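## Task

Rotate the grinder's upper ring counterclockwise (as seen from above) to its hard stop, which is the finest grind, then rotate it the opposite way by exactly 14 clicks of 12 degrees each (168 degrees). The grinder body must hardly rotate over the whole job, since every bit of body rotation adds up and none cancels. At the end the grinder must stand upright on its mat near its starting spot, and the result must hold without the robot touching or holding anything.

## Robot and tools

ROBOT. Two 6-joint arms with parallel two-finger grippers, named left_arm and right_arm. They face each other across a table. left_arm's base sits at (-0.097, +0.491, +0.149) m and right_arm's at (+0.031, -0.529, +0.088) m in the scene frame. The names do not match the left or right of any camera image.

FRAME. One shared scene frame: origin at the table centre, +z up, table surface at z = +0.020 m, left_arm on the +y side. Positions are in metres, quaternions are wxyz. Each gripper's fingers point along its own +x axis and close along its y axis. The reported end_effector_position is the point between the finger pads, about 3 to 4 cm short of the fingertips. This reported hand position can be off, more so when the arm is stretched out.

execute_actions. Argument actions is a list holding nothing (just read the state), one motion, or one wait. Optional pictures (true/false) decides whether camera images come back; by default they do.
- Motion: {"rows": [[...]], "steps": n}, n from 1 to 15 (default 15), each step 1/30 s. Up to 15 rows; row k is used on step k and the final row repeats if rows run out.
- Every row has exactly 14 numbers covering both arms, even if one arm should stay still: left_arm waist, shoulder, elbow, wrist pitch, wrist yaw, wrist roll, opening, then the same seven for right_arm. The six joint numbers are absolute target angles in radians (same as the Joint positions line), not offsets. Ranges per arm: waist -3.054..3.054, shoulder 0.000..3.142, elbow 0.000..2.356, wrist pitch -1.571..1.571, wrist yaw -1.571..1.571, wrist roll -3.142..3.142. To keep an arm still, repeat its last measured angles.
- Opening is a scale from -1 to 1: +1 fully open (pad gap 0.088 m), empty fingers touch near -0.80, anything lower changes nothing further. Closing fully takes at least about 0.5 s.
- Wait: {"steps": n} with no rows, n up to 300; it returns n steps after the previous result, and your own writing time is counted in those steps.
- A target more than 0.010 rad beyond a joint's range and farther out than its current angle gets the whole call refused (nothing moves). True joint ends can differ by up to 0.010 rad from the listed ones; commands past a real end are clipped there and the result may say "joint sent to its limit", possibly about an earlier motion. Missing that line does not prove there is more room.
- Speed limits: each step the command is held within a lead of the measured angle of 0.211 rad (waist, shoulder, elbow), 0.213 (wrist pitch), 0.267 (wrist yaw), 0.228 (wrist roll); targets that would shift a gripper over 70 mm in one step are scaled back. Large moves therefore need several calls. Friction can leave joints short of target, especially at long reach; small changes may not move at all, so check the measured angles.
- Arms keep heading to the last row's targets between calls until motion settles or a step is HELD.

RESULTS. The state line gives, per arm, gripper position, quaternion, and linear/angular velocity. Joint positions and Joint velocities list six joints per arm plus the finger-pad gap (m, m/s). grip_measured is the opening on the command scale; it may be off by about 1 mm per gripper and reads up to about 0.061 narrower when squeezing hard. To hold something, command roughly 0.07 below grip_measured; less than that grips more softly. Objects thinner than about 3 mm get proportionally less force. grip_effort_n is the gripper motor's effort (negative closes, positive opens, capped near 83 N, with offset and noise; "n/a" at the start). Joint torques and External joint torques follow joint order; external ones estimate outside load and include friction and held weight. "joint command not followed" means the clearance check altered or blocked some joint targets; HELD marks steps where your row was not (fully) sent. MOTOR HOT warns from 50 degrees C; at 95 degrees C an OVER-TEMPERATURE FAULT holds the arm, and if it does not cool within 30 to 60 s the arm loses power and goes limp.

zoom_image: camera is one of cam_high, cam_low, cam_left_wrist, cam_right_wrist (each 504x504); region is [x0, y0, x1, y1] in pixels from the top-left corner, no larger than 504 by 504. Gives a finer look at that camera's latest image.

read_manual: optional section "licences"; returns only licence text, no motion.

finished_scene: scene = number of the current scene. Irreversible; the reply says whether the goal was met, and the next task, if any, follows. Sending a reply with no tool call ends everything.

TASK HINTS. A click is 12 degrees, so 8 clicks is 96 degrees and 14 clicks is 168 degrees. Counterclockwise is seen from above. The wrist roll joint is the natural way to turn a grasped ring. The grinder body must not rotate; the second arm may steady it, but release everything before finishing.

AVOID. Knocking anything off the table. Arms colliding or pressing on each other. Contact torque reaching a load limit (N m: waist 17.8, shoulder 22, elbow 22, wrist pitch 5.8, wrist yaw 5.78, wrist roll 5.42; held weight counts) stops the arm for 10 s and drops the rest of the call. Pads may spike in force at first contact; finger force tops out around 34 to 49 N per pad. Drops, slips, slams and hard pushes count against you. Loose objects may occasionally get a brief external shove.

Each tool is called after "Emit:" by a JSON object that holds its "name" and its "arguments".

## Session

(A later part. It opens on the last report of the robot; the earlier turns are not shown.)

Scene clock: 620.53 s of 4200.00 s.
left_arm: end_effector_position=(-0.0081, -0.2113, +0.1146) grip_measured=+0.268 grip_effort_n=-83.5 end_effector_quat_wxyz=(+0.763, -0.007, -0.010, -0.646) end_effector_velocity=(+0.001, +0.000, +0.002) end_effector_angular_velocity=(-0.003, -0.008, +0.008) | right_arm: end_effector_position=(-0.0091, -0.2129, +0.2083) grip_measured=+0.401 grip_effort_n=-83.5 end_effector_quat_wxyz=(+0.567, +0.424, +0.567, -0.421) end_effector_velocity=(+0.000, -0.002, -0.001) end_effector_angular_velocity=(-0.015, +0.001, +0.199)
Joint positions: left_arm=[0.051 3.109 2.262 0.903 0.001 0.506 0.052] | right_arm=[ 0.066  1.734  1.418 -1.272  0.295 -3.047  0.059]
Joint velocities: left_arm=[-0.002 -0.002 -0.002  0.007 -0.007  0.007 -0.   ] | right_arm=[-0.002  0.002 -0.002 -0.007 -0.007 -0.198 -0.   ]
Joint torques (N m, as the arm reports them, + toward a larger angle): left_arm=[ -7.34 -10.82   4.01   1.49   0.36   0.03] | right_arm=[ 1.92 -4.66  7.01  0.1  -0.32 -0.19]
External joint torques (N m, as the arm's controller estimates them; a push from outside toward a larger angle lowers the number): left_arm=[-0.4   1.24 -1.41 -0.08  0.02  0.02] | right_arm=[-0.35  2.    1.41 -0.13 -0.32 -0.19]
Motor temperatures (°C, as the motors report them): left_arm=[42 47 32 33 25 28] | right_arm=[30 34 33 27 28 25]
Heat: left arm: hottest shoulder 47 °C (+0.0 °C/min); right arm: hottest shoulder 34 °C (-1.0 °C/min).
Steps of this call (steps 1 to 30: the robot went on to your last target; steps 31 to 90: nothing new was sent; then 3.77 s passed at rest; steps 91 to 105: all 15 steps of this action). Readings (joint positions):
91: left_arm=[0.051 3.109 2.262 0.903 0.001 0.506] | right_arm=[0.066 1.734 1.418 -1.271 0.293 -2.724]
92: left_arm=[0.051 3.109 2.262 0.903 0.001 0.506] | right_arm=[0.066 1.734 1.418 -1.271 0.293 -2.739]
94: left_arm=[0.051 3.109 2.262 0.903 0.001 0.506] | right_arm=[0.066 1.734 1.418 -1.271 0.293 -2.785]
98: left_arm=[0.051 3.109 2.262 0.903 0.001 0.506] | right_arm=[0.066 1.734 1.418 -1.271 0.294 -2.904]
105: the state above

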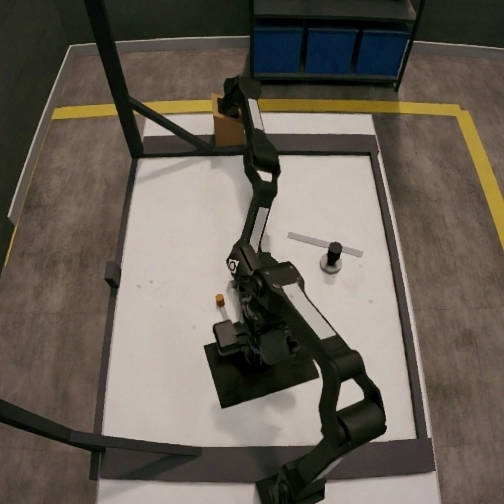

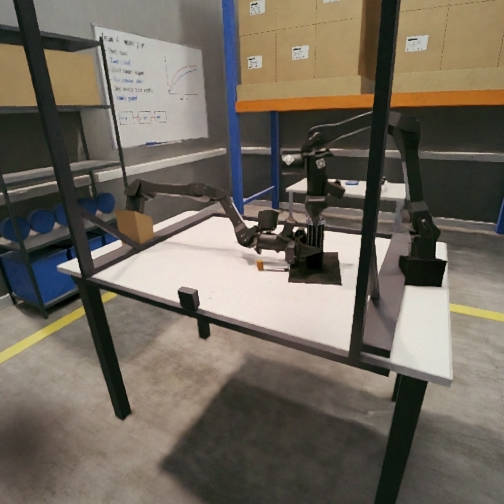

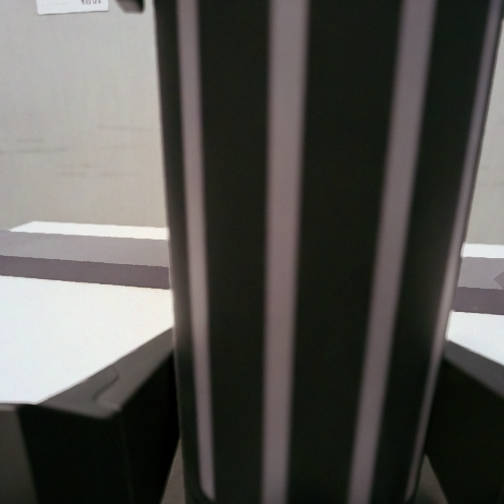

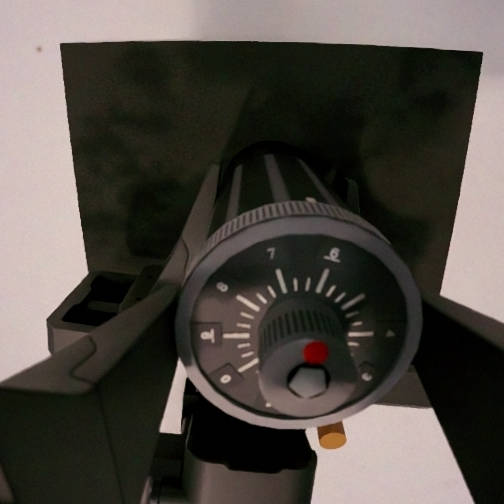

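Emit:
{"name": "execute_actions", "arguments": {"actions": [{"rows":[[0.05,3.13,2.255,0.896,0,0.506,0.1,0.0665,1.747,1.427,-1.272,0.288,-3.05,0.42],[0.05,3.13,2.255,0.896,0,0.506,0.1,0.0665,1.747,1.427,-1.272,0.288,-3.05,0.48],[0.05,3.13,2.255,0.896,0,0.506,0.1,0.0665,1.747,1.427,-1.272,0.288,-3.05,0.6],[0.05,3.13,2.255,0.896,0,0.506,0.1,0.0665,1.747,1.427,-1.272,0.288,-3.05,0.75],[0.05,3.13,2.255,0.896,0,0.506,0.1,0.0665,1.747,1.427,-1.272,0.288,-3.05,0.9]],"steps":12}], "pictures": false}}

Emit:
{"name": "execute_actions", "arguments": {"actions": [{"rows":[[0.05,3.13,2.255,0.896,0,0.506,0.1,0.0665,1.747,1.427,-1.272,0.288,1.0,0.9]],"steps":15}], "pictures": false}}

Emit:
{"name": "execute_actions", "arguments": {"actions": [{"steps":65}]}}

Scene clock: 630.90 s of 4200.00 s.
left_arm: end_effector_position=(-0.0084, -0.2114, +0.1141) grip_measured=+0.268 grip_effort_n=-83.5 end_effector_quat_wxyz=(+0.763, -0.006, -0.009, -0.647) end_effector_velocity=(-0.001, -0.000, -0.004) end_effector_angular_velocity=(+0.016, +0.010, -0.015) | right_arm: end_effector_position=(-0.0096, -0.2131, +0.2080) grip_measured=+0.866 grip_effort_n=18.4 end_effector_quat_wxyz=(+0.568, +0.421, +0.569, -0.420) end_effector_velocity=(+0.000, -0.002, -0.001) end_effector_angular_velocity=(-0.014, +0.002, +0.009)
Joint positions: left_arm=[0.051 3.109 2.262 0.9   0.001 0.506 0.052] | right_arm=[ 0.066  1.735  1.418 -1.272  0.292 -3.054  0.081]
Joint velocities: left_arm=[ 0.002 -0.002 -0.002 -0.022  0.007 -0.007 -0.   ] | right_arm=[-0.002  0.002 -0.002 -0.007 -0.007 -0.007  0.015]
Joint torques (N m, as the arm reports them, + toward a larger angle): left_arm=[ -7.4  -10.83   4.01   1.63   0.37   0.03] | right_arm=[ 1.92 -4.91  6.91  0.14 -0.21  0.14]
External joint torques (N m, as the arm's controller estimates them; a push from outside toward a larger angle lowers the number): left_arm=[-0.55  1.25 -1.42  0.07  0.03  0.02] | right_arm=[-0.32  1.7   1.31 -0.1  -0.22  0.14]
Motor temperatures (°C, as the motors report them): left_arm=[42 47 32 33 25 28] | right_arm=[30 34 33 27 28 25]
Heat: left arm: hottest shoulder 47 °C (+0.0 °C/min); right arm: hottest shoulder 34 °C (-1.0 °C/min).
Steps of this call (steps 1 to 30: the robot went on to your last target; steps 31 to 90: nothing new was sent; then 6.97 s passed at rest; steps 91 to 102: all 12 steps of this action). Readings (joint positions):
91: left_arm=[0.051 3.109 2.262 0.903 0.001 0.506] | right_arm=[0.066 1.734 1.418 -1.272 0.295 -3.065]
92: left_arm=[0.051 3.109 2.262 0.903 0.001 0.506] | right_arm=[0.066 1.734 1.418 -1.272 0.295 -3.063]
94: left_arm=[0.051 3.109 2.262 0.901 0.001 0.506] | right_arm=[0.066 1.735 1.418 -1.272 0.293 -3.060]
98: left_arm=[0.051 3.109 2.262 0.900 0.001 0.506] | right_arm=[0.066 1.735 1.418 -1.272 0.292 -3.055]
102: the state above

Scene clock: 631.40 s of 4200.00 s.
left_arm: end_effector_position=(-0.0084, -0.2114, +0.1141) grip_measured=+0.268 grip_effort_n=-83.5 end_effector_quat_wxyz=(+0.763, -0.006, -0.009, -0.647) end_effector_velocity=(+0.002, -0.000, +0.000) end_effector_angular_velocity=(+0.013, -0.005, +0.016) | right_arm: end_effector_position=(-0.0096, -0.2131, +0.2080) grip_measured=+0.896 grip_effort_n=17.9 end_effector_quat_wxyz=(+0.339, +0.621, +0.340, -0.620) end_effector_velocity=(+0.001, -0.006, -0.003) end_effector_angular_velocity=(-0.032, -0.002, -1.729)
Joint positions: left_arm=[0.051 3.109 2.262 0.9   0.001 0.506 0.052] | right_arm=[ 0.066  1.735  1.418 -1.272  0.292 -2.186  0.083]
Joint velocities: left_arm=[-0.002 -0.002  0.002 -0.007 -0.022  0.007 -0.   ] | right_arm=[-0.002  0.002 -0.007 -0.022 -0.007  1.736 -0.   ]
Joint torques (N m, as the arm reports them, + toward a larger angle): left_arm=[ -7.35 -10.81   4.01   1.66   0.34   0.02] | right_arm=[ 1.89 -4.85  6.96  0.12 -0.19  0.14]
External joint torques (N m, as the arm's controller estimates them; a push from outside toward a larger angle lowers the number): left_arm=[-0.31  1.47 -1.53  0.06 -0.01  0.01] | right_arm=[-0.4   1.79  1.39 -0.11 -0.14  0.15]
Motor temperatures (°C, as the motors report them): left_arm=[42 47 32 33 25 28] | right_arm=[30 34 33 27 28 25]
Heat: left arm: hottest shoulder 47 °C (+0.0 °C/min); right arm: hottest shoulder 34 °C (-1.0 °C/min).
Steps of this call (steps 1 to 15: all 15 steps of this action). Readings (joint positions):
1: left_arm=[0.051 3.109 2.262 0.900 0.001 0.506] | right_arm=[0.066 1.735 1.418 -1.272 0.292 -3.010]
2: left_arm=[0.051 3.109 2.262 0.900 0.001 0.506] | right_arm=[0.066 1.735 1.418 -1.272 0.292 -2.948]
4: left_arm=[0.051 3.109 2.262 0.900 0.001 0.506] | right_arm=[0.066 1.735 1.418 -1.272 0.292 -2.833]
8: left_arm=[0.051 3.109 2.262 0.900 0.001 0.506] | right_arm=[0.066 1.735 1.418 -1.272 0.292 -2.598]
15: the state above

Scene clock: 633.57 s of 4200.00 s.
left_arm: end_effector_position=(-0.0084, -0.2114, +0.1141) grip_measured=+0.268 grip_effort_n=-83.5 end_effector_quat_wxyz=(+0.763, -0.006, -0.009, -0.647) end_effector_velocity=(-0.003, -0.000, +0.001) end_effector_angular_velocity=(+0.001, +0.007, -0.012) | right_arm: end_effector_position=(-0.0096, -0.2131, +0.2080) grip_measured=+0.897 grip_effort_n=14.2 end_effector_quat_wxyz=(+0.627, -0.327, +0.627, +0.328) end_effector_velocity=(+0.003, -0.006, -0.003) end_effector_angular_velocity=(-0.033, -0.005, -0.005)
Joint positions: left_arm=[0.051 3.109 2.262 0.9   0.001 0.506 0.052] | right_arm=[ 0.066  1.735  1.418 -1.272  0.292  0.994  0.083]
Joint velocities: left_arm=[-0.002 -0.002 -0.002 -0.007  0.007 -0.007  0.   ] | right_arm=[-0.007  0.002 -0.007 -0.022 -0.007  0.007 -0.   ]
Joint torques (N m, as the arm reports them, + toward a larger angle): left_arm=[ -7.33 -10.83   4.03   1.67   0.34   0.03] | right_arm=[ 2.01 -4.7   7.03  0.2  -0.09  0.11]
External joint torques (N m, as the arm's controller estimates them; a push from outside toward a larger angle lowers the number): left_arm=[-0.26  1.19 -1.37  0.12 -0.01  0.02] | right_arm=[-0.24  1.98  1.43 -0.09 -0.14  0.11]
Motor temperatures (°C, as the motors report them): left_arm=[42 47 32 33 25 28] | right_arm=[30 34 33 27 28 25]
Heat: left arm: hottest shoulder 47 °C (+0.0 °C/min); right arm: hottest shoulder 34 °C (-1.0 °C/min).
Steps of this call (steps 1 to 65: the robot went on to your last target). Readings (joint positions):
1: left_arm=[0.051 3.109 2.262 0.900 0.001 0.506] | right_arm=[0.066 1.735 1.418 -1.272 0.292 -2.126]
2: left_arm=[0.051 3.109 2.262 0.900 0.001 0.506] | right_arm=[0.066 1.735 1.418 -1.272 0.292 -2.068]
4: left_arm=[0.051 3.109 2.262 0.900 0.001 0.506] | right_arm=[0.066 1.735 1.418 -1.272 0.292 -1.950]
8: left_arm=[0.051 3.109 2.262 0.900 0.001 0.506] | right_arm=[0.066 1.735 1.418 -1.272 0.292 -1.718]
65: the state above

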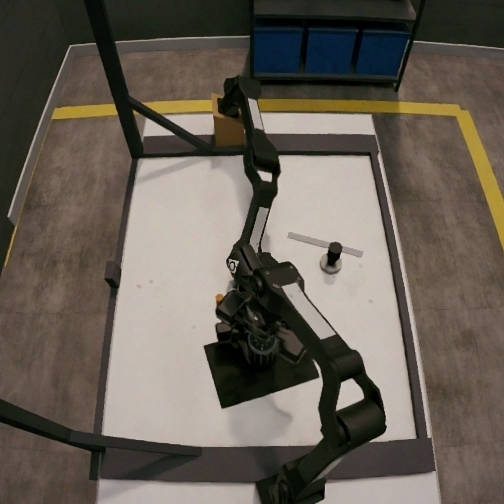

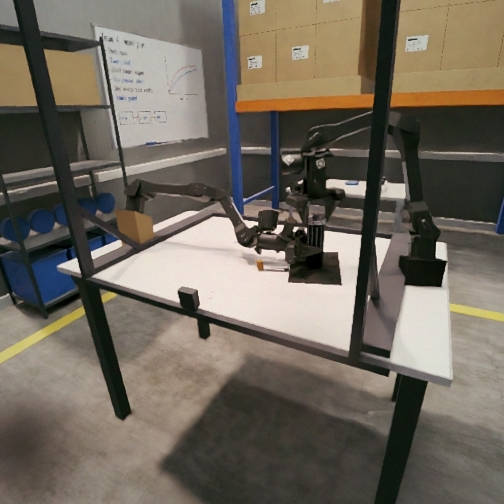

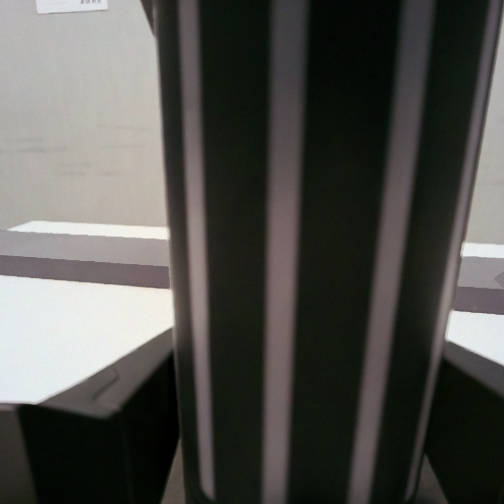

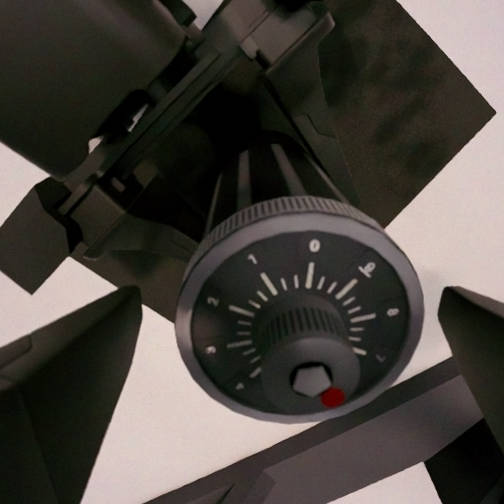

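Emit:
{"name": "execute_actions", "arguments": {"actions": [{"rows":[[0.05,3.13,2.255,0.896,0,0.506,0.1,0.0665,1.747,1.427,-1.272,0.288,1.0,0.8],[0.05,3.13,2.255,0.896,0,0.506,0.1,0.0665,1.747,1.427,-1.272,0.288,1.0,0.72],[0.05,3.13,2.255,0.896,0,0.506,0.1,0.0665,1.747,1.427,-1.272,0.288,1.0,0.65],[0.05,3.13,2.255,0.896,0,0.506,0.1,0.0665,1.747,1.427,-1.272,0.288,1.0,0.58],[0.05,3.13,2.255,0.896,0,0.506,0.1,0.0665,1.747,1.427,-1.272,0.288,1.0,0.52],[0.05,3.13,2.255,0.896,0,0.506,0.1,0.0665,1.747,1.427,-1.272,0.288,1.0,0.47],[0.05,3.13,2.255,0.896,0,0.506,0.1,0.0665,1.747,1.427,-1.272,0.288,1.0,0.44],[0.05,3.13,2.255,0.896,0,0.506,0.1,0.0665,1.747,1.427,-1.272,0.288,1.0,0.42],[0.05,3.13,2.255,0.896,0,0.506,0.1,0.0665,1.747,1.427,-1.272,0.288,1.0,0.40],[0.05,3.13,2.255,0.896,0,0.506,0.1,0.0665,1.747,1.427,-1.272,0.288,1.0,0.38],[0.05,3.13,2.255,0.896,0,0.506,0.1,0.0665,1.747,1.427,-1.272,0.288,1.0,0.36],[0.05,3.13,2.255,0.896,0,0.506,0.1,0.0665,1.747,1.427,-1.272,0.288,1.0,0.35]],"steps":15}], "pictures": false}}

Emit:
{"name": "execute_actions", "arguments": {"actions": [{"rows":[[0.05,3.13,2.255,0.896,0,0.506,0.1,0.0665,1.747,1.427,-1.272,0.288,0.965,0.35],[0.05,3.13,2.255,0.896,0,0.506,0.1,0.0665,1.747,1.427,-1.272,0.288,0.93,0.35],[0.05,3.13,2.255,0.896,0,0.506,0.1,0.0665,1.747,1.427,-1.272,0.288,0.895,0.35],[0.05,3.13,2.255,0.896,0,0.506,0.1,0.0665,1.747,1.427,-1.272,0.288,0.86,0.35],[0.05,3.13,2.255,0.896,0,0.506,0.1,0.0665,1.747,1.427,-1.272,0.288,0.825,0.35],[0.05,3.13,2.255,0.896,0,0.506,0.1,0.0665,1.747,1.427,-1.272,0.288,0.79,0.35],[0.05,3.13,2.255,0.896,0,0.506,0.1,0.0665,1.747,1.427,-1.272,0.288,0.755,0.35],[0.05,3.13,2.255,0.896,0,0.506,0.1,0.0665,1.747,1.427,-1.272,0.288,0.72,0.35],[0.05,3.13,2.255,0.896,0,0.506,0.1,0.0665,1.747,1.427,-1.272,0.288,0.685,0.35],[0.05,3.13,2.255,0.896,0,0.506,0.1,0.0665,1.747,1.427,-1.272,0.288,0.65,0.35],[0.05,3.13,2.255,0.896,0,0.506,0.1,0.0665,1.747,1.427,-1.272,0.288,0.615,0.35],[0.05,3.13,2.255,0.896,0,0.506,0.1,0.0665,1.747,1.427,-1.272,0.288,0.58,0.35]],"steps":14}]}}

Scene clock: 648.17 s of 4200.00 s.
left_arm: end_effector_position=(-0.0084, -0.2114, +0.1141) grip_measured=+0.268 grip_effort_n=-83.5 end_effector_quat_wxyz=(+0.763, -0.006, -0.009, -0.647) end_effector_velocity=(-0.001, -0.000, -0.001) end_effector_angular_velocity=(+0.005, +0.023, +0.000) | right_arm: end_effector_position=(-0.0096, -0.2133, +0.2080) grip_measured=+0.399 grip_effort_n=-83.5 end_effector_quat_wxyz=(+0.627, -0.326, +0.627, +0.327) end_effector_velocity=(+0.002, -0.004, +0.001) end_effector_angular_velocity=(-0.019, +0.000, +0.010)
Joint positions: left_arm=[0.051 3.109 2.262 0.9   0.001 0.506 0.052] | right_arm=[ 0.066  1.735  1.418 -1.272  0.292  0.996  0.059]
Joint velocities: left_arm=[-0.002 -0.002 -0.002 -0.007 -0.007 -0.022  0.   ] | right_arm=[-0.002 -0.002  0.002 -0.022 -0.007 -0.007 -0.   ]
Joint torques (N m, as the arm reports them, + toward a larger angle): left_arm=[ -7.35 -10.89   4.01   1.66   0.35   0.01] | right_arm=[ 1.93 -4.66  7.24  0.25 -0.15  0.13]
External joint torques (N m, as the arm's controller estimates them; a push from outside toward a larger angle lowers the number): left_arm=[-0.32  1.13 -1.39  0.1   0.01  0.  ] | right_arm=[-0.32  2.13  1.55 -0.05 -0.2   0.13]
Motor temperatures (°C, as the motors report them): left_arm=[42 48 32 33 25 28] | right_arm=[30 34 33 27 28 25]
Heat: left arm: hottest shoulder 48 °C (+1.0 °C/min); right arm: hottest shoulder 34 °C (-1.0 °C/min).
Steps of this call (steps 1 to 30: the robot went on to your last target; steps 31 to 90: nothing new was sent; then 11.10 s passed at rest; steps 91 to 105: all 15 steps of this action). Readings (joint positions):
91: left_arm=[0.051 3.109 2.262 0.900 0.001 0.506] | right_arm=[0.066 1.735 1.418 -1.272 0.292 0.996]
92: left_arm=[0.051 3.109 2.262 0.900 0.001 0.506] | right_arm=[0.066 1.735 1.418 -1.272 0.292 0.996]
94: left_arm=[0.051 3.109 2.262 0.900 0.001 0.506] | right_arm=[0.066 1.735 1.418 -1.272 0.292 0.996]
98: left_arm=[0.051 3.109 2.262 0.900 0.001 0.506] | right_arm=[0.066 1.735 1.418 -1.272 0.292 0.996]
105: the state above

Scene clock: 648.63 s of 4200.00 s.
left_arm: end_effector_position=(-0.0071, -0.2112, +0.1137) grip_measured=+0.262 grip_effort_n=-83.5 end_effector_quat_wxyz=(+0.767, -0.005, -0.007, -0.642) end_effector_velocity=(-0.001, -0.000, -0.004) end_effector_angular_velocity=(+0.027, +0.012, +0.006) | right_arm: end_effector_position=(-0.0073, -0.2115, +0.2081) grip_measured=+0.399 grip_effort_n=-83.5 end_effector_quat_wxyz=(+0.567, -0.423, +0.565, +0.425) end_effector_velocity=(+0.004, +0.008, +0.003) end_effector_angular_velocity=(+0.022, +0.031, +0.395)
Joint positions: left_arm=[ 0.05   3.109  2.262  0.902 -0.016  0.506  0.052] | right_arm=[ 0.058  1.735  1.421 -1.27   0.293  0.661  0.059]
Joint velocities: left_arm=[-0.002 -0.002 -0.002 -0.022 -0.022 -0.007 -0.   ] | right_arm=[-0.027 -0.007  0.012  0.022 -0.022 -0.432 -0.   ]
Joint torques (N m, as the arm reports them, + toward a larger angle): left_arm=[ -7.21 -10.82   4.06   1.57   0.92   0.03] | right_arm=[ 3.02 -4.85  6.75  0.02 -0.21 -1.01]
External joint torques (N m, as the arm's controller estimates them; a push from outside toward a larger angle lowers the number): left_arm=[ 0.14  1.26 -1.37  0.01  0.53  0.02] | right_arm=[ 0.61  2.05  1.01 -0.29 -0.23 -0.95]
Motor temperatures (°C, as the motors report them): left_arm=[42 48 32 33 25 28] | right_arm=[30 34 33 27 28 25]
Heat: left arm: hottest shoulder 48 °C (+1.0 °C/min); right arm: hottest shoulder 34 °C (-1.0 °C/min).
Steps of this call (steps 1 to 14: all 14 steps of this action). Readings (joint positions):
1: left_arm=[0.051 3.109 2.262 0.900 0.001 0.506] | right_arm=[0.066 1.735 1.418 -1.272 0.292 0.994]
2: left_arm=[0.051 3.109 2.262 0.900 0.001 0.506] | right_arm=[0.066 1.735 1.418 -1.272 0.292 0.981]
4: left_arm=[0.051 3.109 2.262 0.900 0.001 0.506] | right_arm=[0.066 1.735 1.418 -1.273 0.292 0.937]
8: left_arm=[0.051 3.109 2.262 0.900 0.001 0.506] | right_arm=[0.066 1.735 1.418 -1.274 0.292 0.815]
14: the state above

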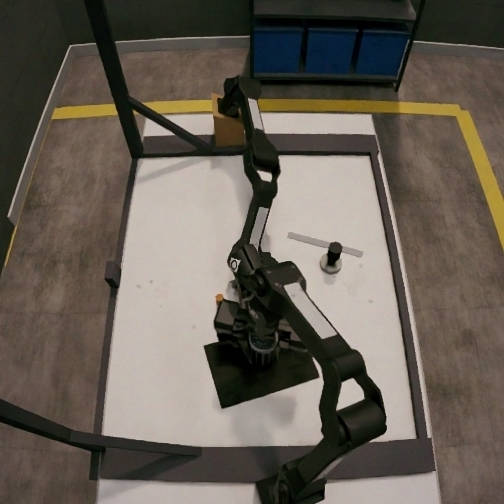

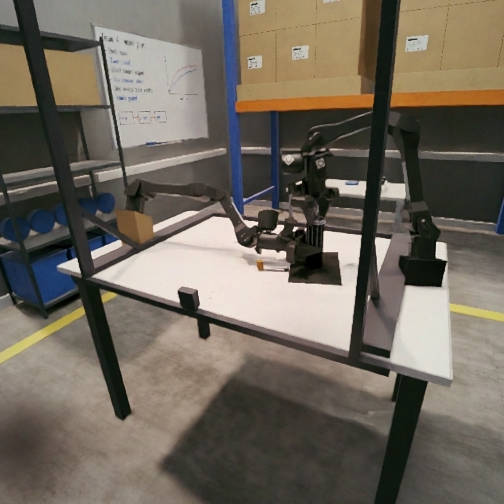

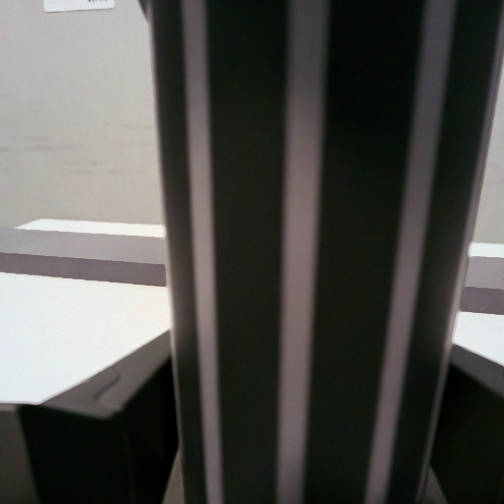

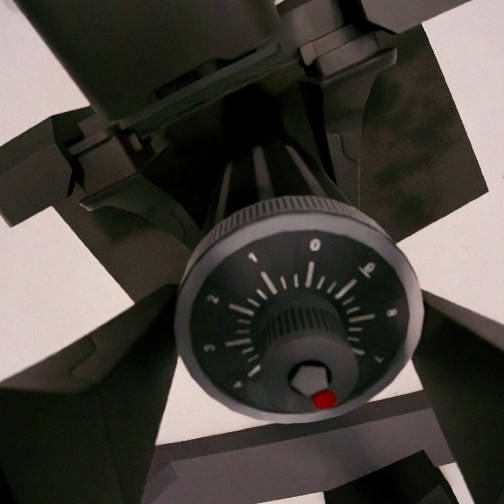

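Emit:
{"name": "execute_actions", "arguments": {"actions": [{"rows":[[0.05,3.13,2.255,0.896,0,0.506,0.0,0.0665,1.747,1.427,-1.272,0.288,0.66,0.6]],"steps":10}]}}

Scene clock: 655.03 s of 4200.00 s.
left_arm: end_effector_position=(-0.0071, -0.2112, +0.1137) grip_measured=+0.257 grip_effort_n=-83.5 end_effector_quat_wxyz=(+0.765, -0.005, -0.009, -0.644) end_effector_velocity=(+0.001, +0.001, -0.008) end_effector_angular_velocity=(+0.036, -0.001, +0.009) | right_arm: end_effector_position=(-0.0098, -0.2121, +0.2089) grip_measured=+0.586 grip_effort_n=17.9 end_effector_quat_wxyz=(+0.563, -0.427, +0.562, +0.430) end_effector_velocity=(-0.002, -0.003, -0.000) end_effector_angular_velocity=(-0.015, +0.018, -0.037)
Joint positions: left_arm=[ 0.052  3.109  2.262  0.902 -0.006  0.507  0.052] | right_arm=[ 0.066  1.735  1.421 -1.271  0.292  0.653  0.068]
Joint velocities: left_arm=[ 0.002 -0.002 -0.007 -0.022 -0.022  0.007 -0.   ] | right_arm=[-0.002 -0.002 -0.002 -0.007 -0.022  0.037  0.005]
Joint torques (N m, as the arm reports them, + toward a larger angle): left_arm=[ -7.4  -10.82   4.09   1.56   0.58  -0.01] | right_arm=[ 2.08 -4.83  6.76  0.18 -0.15  0.15]
External joint torques (N m, as the arm's controller estimates them; a push from outside toward a larger angle lowers the number): left_arm=[-0.48  1.26 -1.34 -0.01  0.24 -0.03] | right_arm=[-0.22  2.05  0.99 -0.17 -0.18  0.15]
Motor temperatures (°C, as the motors report them): left_arm=[42 48 32 33 25 28] | right_arm=[30 34 33 27 28 25]
Heat: left arm: hottest shoulder 48 °C (+1.0 °C/min); right arm: hottest shoulder 34 °C (-1.0 °C/min).
Steps of this call (steps 1 to 30: the robot went on to your last target; steps 31 to 90: nothing new was sent; then 3.07 s passed at rest; steps 91 to 100: all 10 steps of this action). Readings (joint positions):
91: left_arm=[0.050 3.109 2.262 0.902 -0.017 0.506] | right_arm=[0.057 1.735 1.421 -1.268 0.293 0.621]
92: left_arm=[0.051 3.109 2.262 0.902 -0.011 0.507] | right_arm=[0.058 1.735 1.421 -1.269 0.293 0.622]
94: left_arm=[0.052 3.109 2.262 0.902 -0.006 0.507] | right_arm=[0.063 1.735 1.421 -1.271 0.292 0.634]
98: left_arm=[0.052 3.109 2.262 0.902 -0.006 0.507] | right_arm=[0.066 1.735 1.421 -1.271 0.292 0.650]
100: the state above

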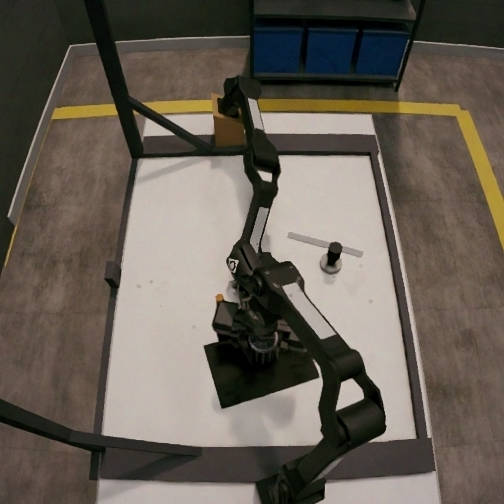

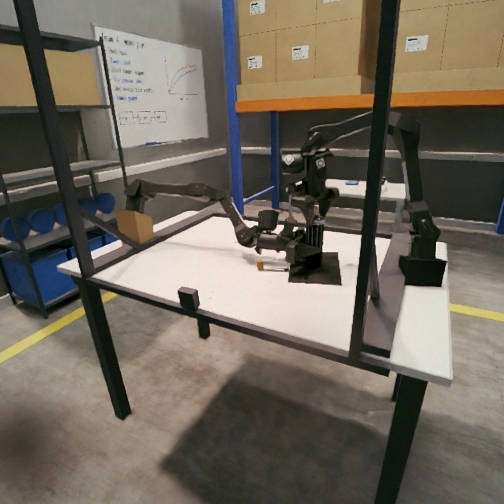

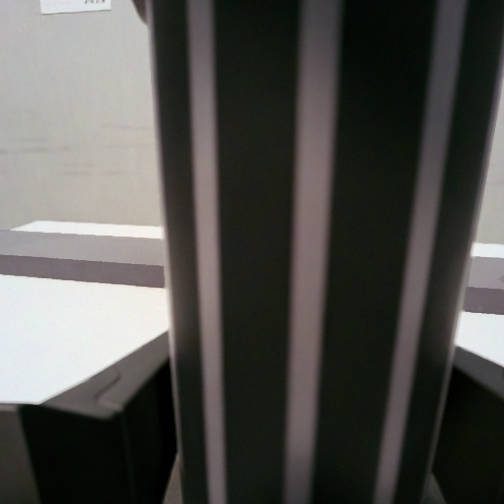

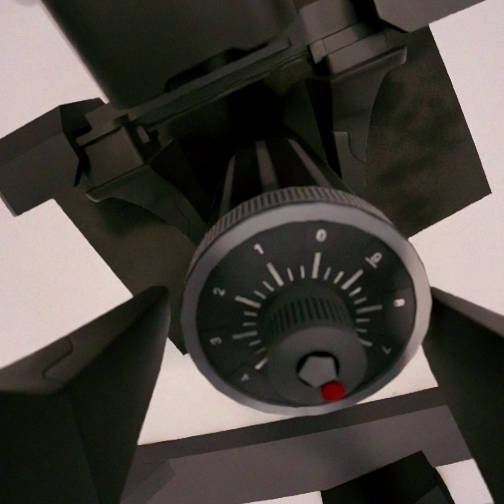

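Emit:
{"name": "execute_actions", "arguments": {"actions": [{"rows":[[0.05,3.13,2.255,0.896,0,0.506,0.0,0.0665,1.747,1.427,-1.272,0.288,0.66,0.9],[0.05,3.13,2.255,0.896,0,0.506,0.0,0.062,1.749,1.431,-1.274,0.288,0.66,0.9],[0.05,3.13,2.255,0.896,0,0.506,0.0,0.058,1.751,1.435,-1.276,0.288,0.66,0.9],[0.05,3.13,2.255,0.896,0,0.506,0.0,0.053,1.752,1.439,-1.277,0.288,0.66,0.9],[0.05,3.13,2.255,0.896,0,0.506,0.0,0.053,1.752,1.439,-1.277,0.288,0.60,0.9],[0.05,3.13,2.255,0.896,0,0.506,0.0,0.053,1.752,1.439,-1.277,0.288,0.52,0.9],[0.05,3.13,2.255,0.896,0,0.506,0.0,0.053,1.752,1.439,-1.277,0.288,0.44,0.9],[0.05,3.13,2.255,0.896,0,0.506,0.0,0.053,1.752,1.439,-1.277,0.288,0.36,0.9],[0.05,3.13,2.255,0.896,0,0.506,0.0,0.053,1.752,1.439,-1.277,0.288,0.28,0.9],[0.05,3.13,2.255,0.896,0,0.506,0.0,0.053,1.752,1.439,-1.277,0.288,0.2,0.9],[0.05,3.13,2.255,0.896,0,0.506,0.0,0.053,1.752,1.439,-1.277,0.288,0.12,0.9],[0.05,3.13,2.255,0.896,0,0.506,0.0,0.053,1.752,1.439,-1.277,0.288,0.1,0.9]],"steps":15}]}}

Scene clock: 685.47 s of 4200.00 s.
left_arm: end_effector_position=(-0.0071, -0.2112, +0.1137) grip_measured=+0.257 grip_effort_n=-83.5 end_effector_quat_wxyz=(+0.765, -0.005, -0.009, -0.644) end_effector_velocity=(+0.002, +0.000, -0.000) end_effector_angular_velocity=(+0.017, -0.004, +0.014) | right_arm: end_effector_position=(-0.0070, -0.2105, +0.2086) grip_measured=+0.894 grip_effort_n=17.9 end_effector_quat_wxyz=(+0.448, -0.547, +0.447, +0.548) end_effector_velocity=(+0.001, -0.006, -0.003) end_effector_angular_velocity=(-0.031, -0.006, +0.747)
Joint positions: left_arm=[ 0.052  3.109  2.262  0.902 -0.006  0.507  0.052] | right_arm=[ 0.056  1.739  1.428 -1.275  0.292  0.174  0.083]
Joint velocities: left_arm=[-0.002 -0.007 -0.007 -0.007 -0.022  0.007  0.   ] | right_arm=[-0.002  0.002 -0.007 -0.022 -0.007 -0.74   0.001]
Joint torques (N m, as the arm reports them, + toward a larger angle): left_arm=[ -7.42 -10.83   4.07   1.55   0.59   0.  ] | right_arm=[ 1.69 -4.67  7.44  0.05 -0.16 -0.12]
External joint torques (N m, as the arm's controller estimates them; a push from outside toward a larger angle lowers the number): left_arm=[-0.38  1.39 -1.44 -0.04  0.24 -0.02] | right_arm=[-0.59  2.14  1.75 -0.29 -0.17 -0.1 ]
Motor temperatures (°C, as the motors report them): left_arm=[43 48 32 34 26 28] | right_arm=[30 34 32 27 27 25]
Heat: left arm: hottest shoulder 48 °C (+1.0 °C/min); right arm: hottest shoulder 34 °C (+0.0 °C/min).
Steps of this call (steps 1 to 15: the robot went on to your last target; steps 16 to 90: nothing new was sent; then 26.93 s passed at rest; steps 91 to 105: all 15 steps of this action). Readings (joint positions):
91: left_arm=[0.052 3.109 2.262 0.902 -0.006 0.507] | right_arm=[0.066 1.735 1.421 -1.271 0.292 0.656]
92: left_arm=[0.052 3.109 2.262 0.902 -0.006 0.507] | right_arm=[0.066 1.735 1.421 -1.271 0.292 0.656]
94: left_arm=[0.052 3.109 2.262 0.902 -0.006 0.507] | right_arm=[0.065 1.737 1.422 -1.272 0.292 0.656]
98: left_arm=[0.052 3.109 2.262 0.902 -0.006 0.507] | right_arm=[0.057 1.739 1.427 -1.274 0.292 0.523]
105: the state above

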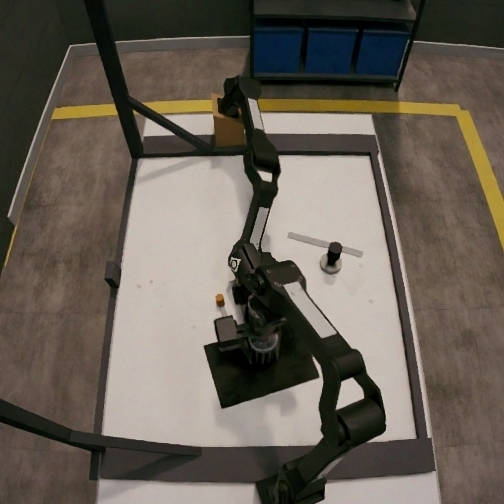

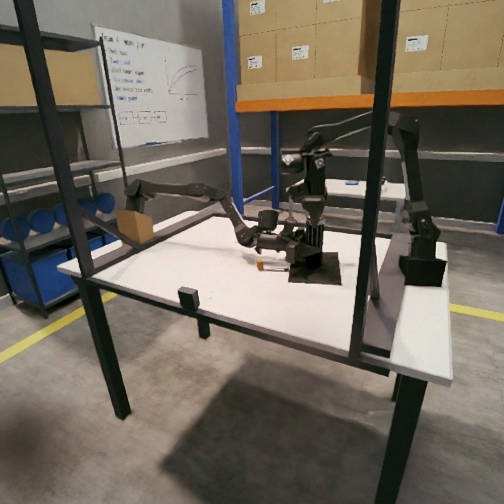

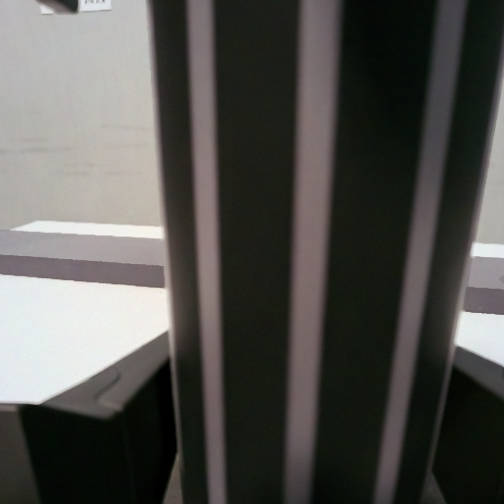

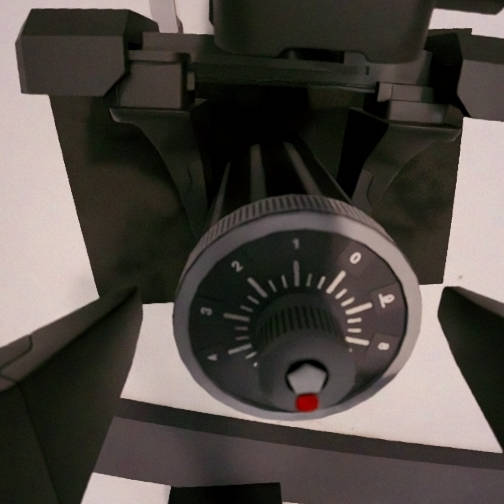

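Emit:
{"name": "execute_actions", "arguments": {"actions": [{"rows":[[0.05,3.13,2.255,0.896,0,0.506,0.0,0.058,1.752,1.439,-1.283,0.288,0.1,0.9]],"steps":10}]}}

Scene clock: 696.47 s of 4200.00 s.
left_arm: end_effector_position=(-0.0071, -0.2112, +0.1137) grip_measured=+0.257 grip_effort_n=-83.5 end_effector_quat_wxyz=(+0.765, -0.005, -0.009, -0.644) end_effector_velocity=(-0.001, -0.000, -0.001) end_effector_angular_velocity=(+0.010, -0.006, +0.001) | right_arm: end_effector_position=(-0.0067, -0.2116, +0.2087) grip_measured=+0.897 grip_effort_n=17.9 end_effector_quat_wxyz=(+0.427, -0.565, +0.428, +0.562) end_effector_velocity=(+0.003, -0.001, -0.000) end_effector_angular_velocity=(-0.005, -0.010, +0.022)
Joint positions: left_arm=[ 0.052  3.109  2.262  0.902 -0.006  0.507  0.052] | right_arm=[ 0.057  1.739  1.429 -1.281  0.292  0.104  0.083]
Joint velocities: left_arm=[-0.002 -0.002 -0.002 -0.007 -0.007  0.007 -0.   ] | right_arm=[-0.002 -0.002 -0.002 -0.007  0.007 -0.022  0.   ]
Joint torques (N m, as the arm reports them, + toward a larger angle): left_arm=[ -7.41 -10.81   4.02   1.56   0.59  -0.01] | right_arm=[ 2.18 -4.75  7.31  0.01 -0.2  -0.12]
External joint torques (N m, as the arm's controller estimates them; a push from outside toward a larger angle lowers the number): left_arm=[-0.37  1.31 -1.44 -0.01  0.24 -0.02] | right_arm=[-0.1   2.1   1.57 -0.33 -0.2  -0.12]
Motor temperatures (°C, as the motors report them): left_arm=[43 48 32 34 26 28] | right_arm=[30 34 33 27 27 25]
Heat: left arm: hottest shoulder 48 °C (+1.0 °C/min); right arm: hottest shoulder 34 °C (+0.0 °C/min).
Steps of this call (steps 1 to 30: the robot went on to your last target; steps 31 to 90: nothing new was sent; then 7.67 s passed at rest; steps 91 to 100: all 10 steps of this action). Readings (joint positions):
91: left_arm=[0.052 3.109 2.262 0.902 -0.006 0.507] | right_arm=[0.056 1.739 1.428 -1.276 0.292 0.104]
92: left_arm=[0.052 3.109 2.262 0.902 -0.006 0.507] | right_arm=[0.056 1.739 1.429 -1.277 0.292 0.104]
94: left_arm=[0.052 3.109 2.262 0.902 -0.006 0.507] | right_arm=[0.056 1.739 1.429 -1.279 0.292 0.104]
98: left_arm=[0.052 3.109 2.262 0.902 -0.006 0.507] | right_arm=[0.056 1.739 1.429 -1.281 0.292 0.104]
100: the state above

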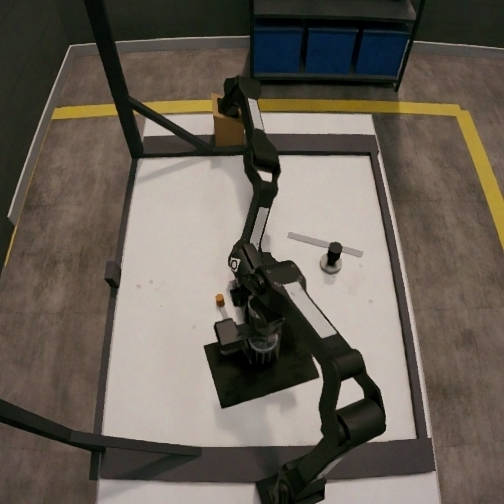

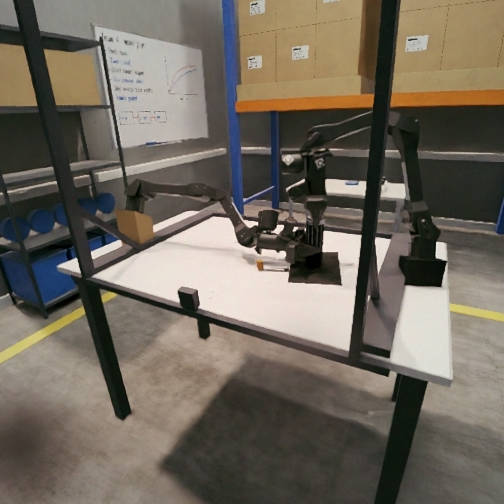

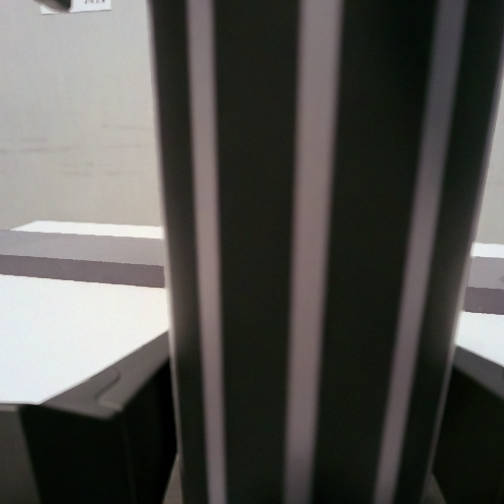

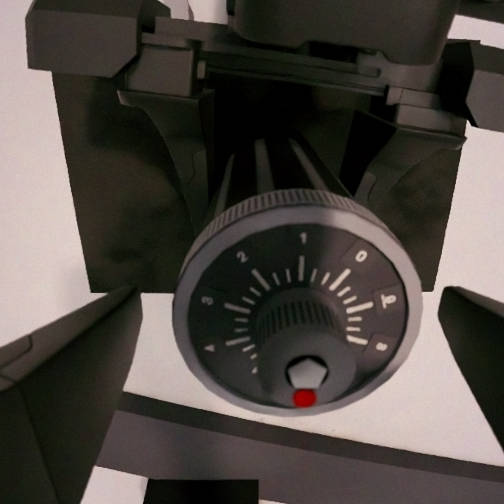

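Emit:
{"name": "execute_actions", "arguments": {"actions": [{"rows":[[0.05,3.13,2.255,0.896,0,0.506,0.0,0.062,1.752,1.439,-1.268,0.288,0.1,0.9]],"steps":12}]}}

Scene clock: 699.20 s of 4200.00 s.
left_arm: end_effector_position=(-0.0071, -0.2112, +0.1137) grip_measured=+0.257 grip_effort_n=-83.5 end_effector_quat_wxyz=(+0.765, -0.005, -0.009, -0.644) end_effector_velocity=(-0.001, -0.000, +0.003) end_effector_angular_velocity=(-0.012, +0.005, -0.005) | right_arm: end_effector_position=(-0.0086, -0.2098, +0.2090) grip_measured=+0.897 grip_effort_n=17.9 end_effector_quat_wxyz=(+0.429, -0.561, +0.426, +0.566) end_effector_velocity=(-0.002, +0.004, -0.000) end_effector_angular_velocity=(+0.016, +0.014, -0.001)
Joint positions: left_arm=[ 0.052  3.109  2.262  0.902 -0.006  0.507  0.052] | right_arm=[ 0.06   1.739  1.429 -1.27   0.292  0.104  0.083]
Joint velocities: left_arm=[-0.002 -0.002 -0.002  0.007  0.007 -0.007  0.   ] | right_arm=[-0.002 -0.002 -0.002  0.022 -0.007 -0.007 -0.   ]
Joint torques (N m, as the arm reports them, + toward a larger angle): left_arm=[ -7.42 -10.83   4.01   1.57   0.58  -0.01] | right_arm=[ 2.11 -4.8   7.21  0.39 -0.18 -0.11]
External joint torques (N m, as the arm's controller estimates them; a push from outside toward a larger angle lowers the number): left_arm=[-0.34  1.4  -1.5  -0.03  0.23 -0.02] | right_arm=[-0.2   2.01  1.46  0.01 -0.17 -0.11]
Motor temperatures (°C, as the motors report them): left_arm=[43 48 32 34 26 28] | right_arm=[30 34 33 27 27 25]
Heat: left arm: hottest shoulder 48 °C (+1.0 °C/min); right arm: hottest shoulder 34 °C (+0.0 °C/min).
Steps of this call (steps 1 to 15: the robot went on to your last target; steps 16 to 70: nothing new was sent; steps 71 to 82: all 12 steps of this action). Readings (joint positions):
71: left_arm=[0.052 3.109 2.262 0.902 -0.006 0.507] | right_arm=[0.057 1.739 1.429 -1.281 0.292 0.104]
72: left_arm=[0.052 3.109 2.262 0.902 -0.006 0.507] | right_arm=[0.058 1.739 1.429 -1.279 0.292 0.104]
74: left_arm=[0.052 3.109 2.262 0.902 -0.006 0.507] | right_arm=[0.059 1.739 1.429 -1.274 0.292 0.104]
78: left_arm=[0.052 3.109 2.262 0.902 -0.006 0.507] | right_arm=[0.060 1.739 1.429 -1.271 0.292 0.104]
82: the state above

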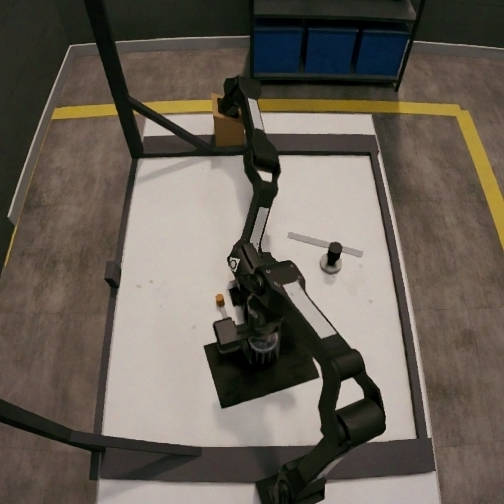

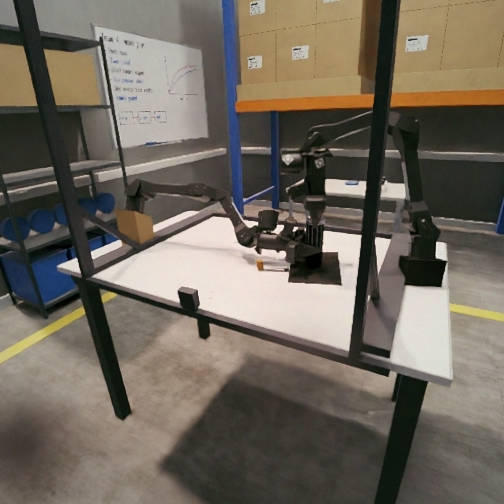

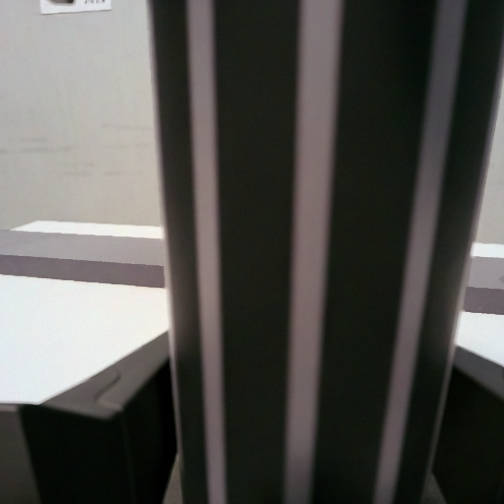

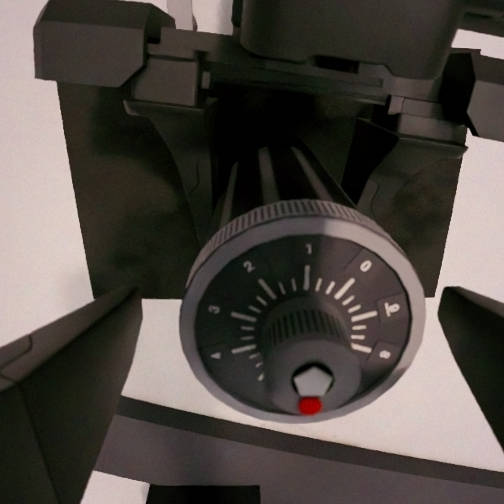

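Emit:
{"name": "execute_actions", "arguments": {"actions": [{"rows":[[0.05,3.13,2.255,0.896,0,0.506,0.0,0.061,1.752,1.439,-1.268,0.288,0.1,0.8],[0.05,3.13,2.255,0.896,0,0.506,0.0,0.061,1.752,1.439,-1.268,0.288,0.1,0.72],[0.05,3.13,2.255,0.896,0,0.506,0.0,0.061,1.752,1.439,-1.268,0.288,0.1,0.65],[0.05,3.13,2.255,0.896,0,0.506,0.0,0.061,1.752,1.439,-1.268,0.288,0.1,0.58],[0.05,3.13,2.255,0.896,0,0.506,0.0,0.061,1.752,1.439,-1.268,0.288,0.1,0.52],[0.05,3.13,2.255,0.896,0,0.506,0.0,0.061,1.752,1.439,-1.268,0.288,0.1,0.47],[0.05,3.13,2.255,0.896,0,0.506,0.0,0.061,1.752,1.439,-1.268,0.288,0.1,0.44],[0.05,3.13,2.255,0.896,0,0.506,0.0,0.061,1.752,1.439,-1.268,0.288,0.1,0.42],[0.05,3.13,2.255,0.896,0,0.506,0.0,0.061,1.752,1.439,-1.268,0.288,0.1,0.40],[0.05,3.13,2.255,0.896,0,0.506,0.0,0.061,1.752,1.439,-1.268,0.288,0.1,0.38],[0.05,3.13,2.255,0.896,0,0.506,0.0,0.061,1.752,1.439,-1.268,0.288,0.1,0.36],[0.05,3.13,2.255,0.896,0,0.506,0.0,0.061,1.752,1.439,-1.268,0.288,0.1,0.35]],"steps":15}], "pictures": false}}

Emit:
{"name": "execute_actions", "arguments": {"actions": [{"rows":[[0.05,3.13,2.255,0.896,0,0.506,0.0,0.061,1.752,1.439,-1.268,0.288,0.09,0.35],[0.05,3.13,2.255,0.896,0,0.506,0.0,0.061,1.752,1.439,-1.268,0.288,0.08,0.35],[0.05,3.13,2.255,0.896,0,0.506,0.0,0.061,1.752,1.439,-1.268,0.288,0.07,0.35],[0.05,3.13,2.255,0.896,0,0.506,0.0,0.061,1.752,1.439,-1.268,0.288,0.065,0.35]],"steps":10}]}}

Scene clock: 707.60 s of 4200.00 s.
left_arm: end_effector_position=(-0.0073, -0.2112, +0.1139) grip_measured=+0.257 grip_effort_n=-83.5 end_effector_quat_wxyz=(+0.764, -0.004, -0.010, -0.645) end_effector_velocity=(+0.002, +0.000, -0.002) end_effector_angular_velocity=(+0.012, -0.005, +0.005) | right_arm: end_effector_position=(-0.0086, -0.2095, +0.2092) grip_measured=+0.398 grip_effort_n=-83.5 end_effector_quat_wxyz=(+0.429, -0.561, +0.426, +0.566) end_effector_velocity=(+0.002, -0.003, -0.003) end_effector_angular_velocity=(-0.013, -0.013, +0.010)
Joint positions: left_arm=[ 0.052  3.109  2.262  0.902 -0.004  0.51   0.052] | right_arm=[ 0.06   1.739  1.429 -1.27   0.292  0.104  0.059]
Joint velocities: left_arm=[ 0.002 -0.002 -0.002 -0.007 -0.007  0.007 -0.   ] | right_arm=[-0.002  0.002 -0.007 -0.007  0.007 -0.007 -0.   ]
Joint torques (N m, as the arm reports them, + toward a larger angle): left_arm=[ -7.42 -10.81   4.15   1.56   0.52  -0.08] | right_arm=[ 2.13 -4.71  7.08  0.36 -0.16 -0.09]
External joint torques (N m, as the arm's controller estimates them; a push from outside toward a larger angle lowers the number): left_arm=[-0.46  1.27 -1.28 -0.01  0.17 -0.09] | right_arm=[-0.17  2.05  1.4   0.01 -0.16 -0.09]
Motor temperatures (°C, as the motors report them): left_arm=[43 48 32 34 26 28] | right_arm=[30 34 33 27 27 25]
Heat: left arm: hottest shoulder 48 °C (+0.0 °C/min); right arm: hottest shoulder 34 °C (+0.0 °C/min).
Steps of this call (steps 1 to 15: the robot went on to your last target; steps 16 to 90: nothing new was sent; then 4.90 s passed at rest; steps 91 to 105: all 15 steps of this action). Readings (joint positions):
91: left_arm=[0.052 3.109 2.262 0.902 -0.006 0.507] | right_arm=[0.060 1.739 1.429 -1.270 0.292 0.104]
92: left_arm=[0.052 3.109 2.262 0.902 -0.006 0.507] | right_arm=[0.060 1.739 1.429 -1.270 0.292 0.104]
94: left_arm=[0.052 3.109 2.262 0.902 -0.006 0.507] | right_arm=[0.060 1.739 1.429 -1.270 0.292 0.104]
98: left_arm=[0.052 3.109 2.262 0.902 -0.006 0.507] | right_arm=[0.060 1.739 1.429 -1.270 0.292 0.104]
105: the state above

Scene clock: 707.93 s of 4200.00 s.
left_arm: end_effector_position=(-0.0069, -0.2111, +0.1139) grip_measured=+0.257 grip_effort_n=-83.5 end_effector_quat_wxyz=(+0.765, -0.004, -0.010, -0.644) end_effector_velocity=(+0.001, +0.000, -0.002) end_effector_angular_velocity=(+0.014, +0.010, +0.013) | right_arm: end_effector_position=(-0.0083, -0.2094, +0.2092) grip_measured=+0.398 grip_effort_n=-83.5 end_effector_quat_wxyz=(+0.424, -0.564, +0.421, +0.570) end_effector_velocity=(+0.001, -0.002, -0.000) end_effector_angular_velocity=(-0.010, +0.004, +0.022)
Joint positions: left_arm=[ 0.052  3.109  2.262  0.903 -0.007  0.51   0.052] | right_arm=[ 0.059  1.739  1.43  -1.27   0.291  0.086  0.059]
Joint velocities: left_arm=[-0.002 -0.002 -0.002 -0.007 -0.022 -0.007 -0.   ] | right_arm=[-0.002 -0.002 -0.002 -0.007 -0.007 -0.022 -0.   ]
Joint torques (N m, as the arm reports them, + toward a larger angle): left_arm=[ -7.3  -10.82   4.05   1.5    0.61  -0.1 ] | right_arm=[ 2.01 -4.84  7.15  0.35 -0.1  -0.56]
External joint torques (N m, as the arm's controller estimates them; a push from outside toward a larger angle lowers the number): left_arm=[-0.25  1.25 -1.39 -0.07  0.26 -0.11] | right_arm=[-0.29  2.04  1.41 -0.01 -0.1  -0.55]
Motor temperatures (°C, as the motors report them): left_arm=[43 48 32 34 26 28] | right_arm=[30 34 33 27 27 25]
Heat: left arm: hottest shoulder 48 °C (+0.0 °C/min); right arm: hottest shoulder 34 °C (+0.0 °C/min).
Steps of this call (steps 1 to 10: all 10 steps of this action). Readings (joint positions):
1: left_arm=[0.052 3.109 2.262 0.902 -0.004 0.510] | right_arm=[0.060 1.739 1.429 -1.270 0.292 0.102]
2: left_arm=[0.052 3.109 2.262 0.902 -0.004 0.510] | right_arm=[0.060 1.739 1.429 -1.270 0.292 0.099]
4: left_arm=[0.052 3.109 2.262 0.902 -0.005 0.510] | right_arm=[0.060 1.739 1.429 -1.270 0.292 0.093]
8: left_arm=[0.052 3.109 2.262 0.903 -0.006 0.510] | right_arm=[0.059 1.739 1.429 -1.270 0.291 0.087]
10: the state above

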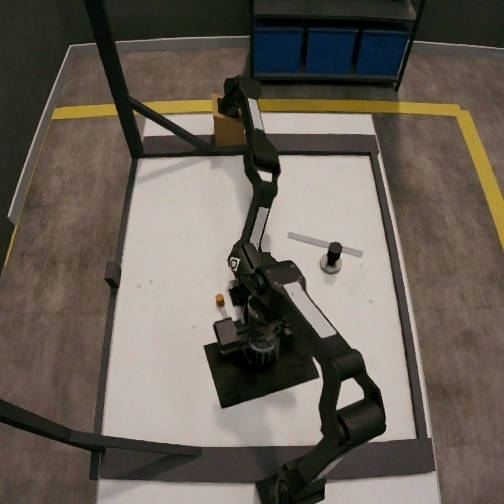

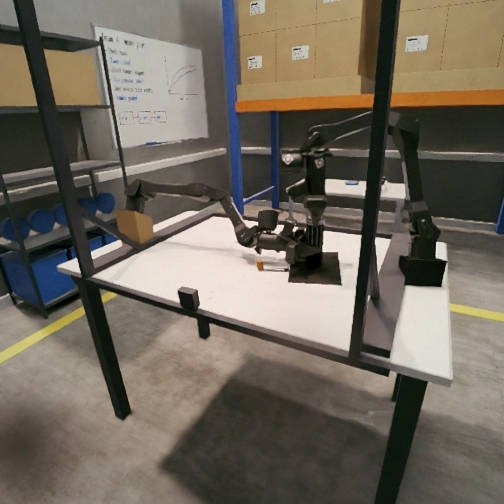

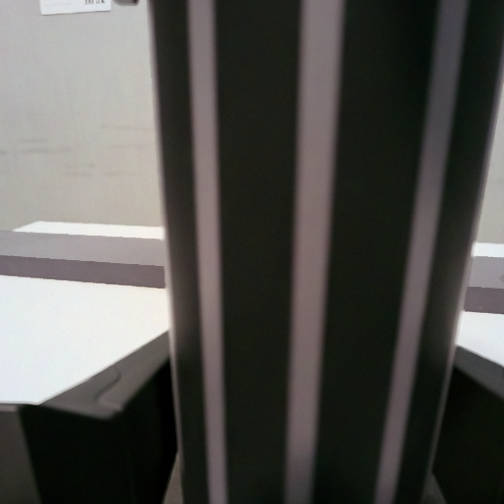

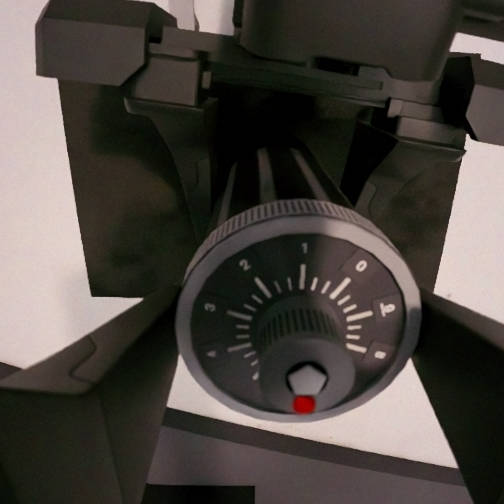

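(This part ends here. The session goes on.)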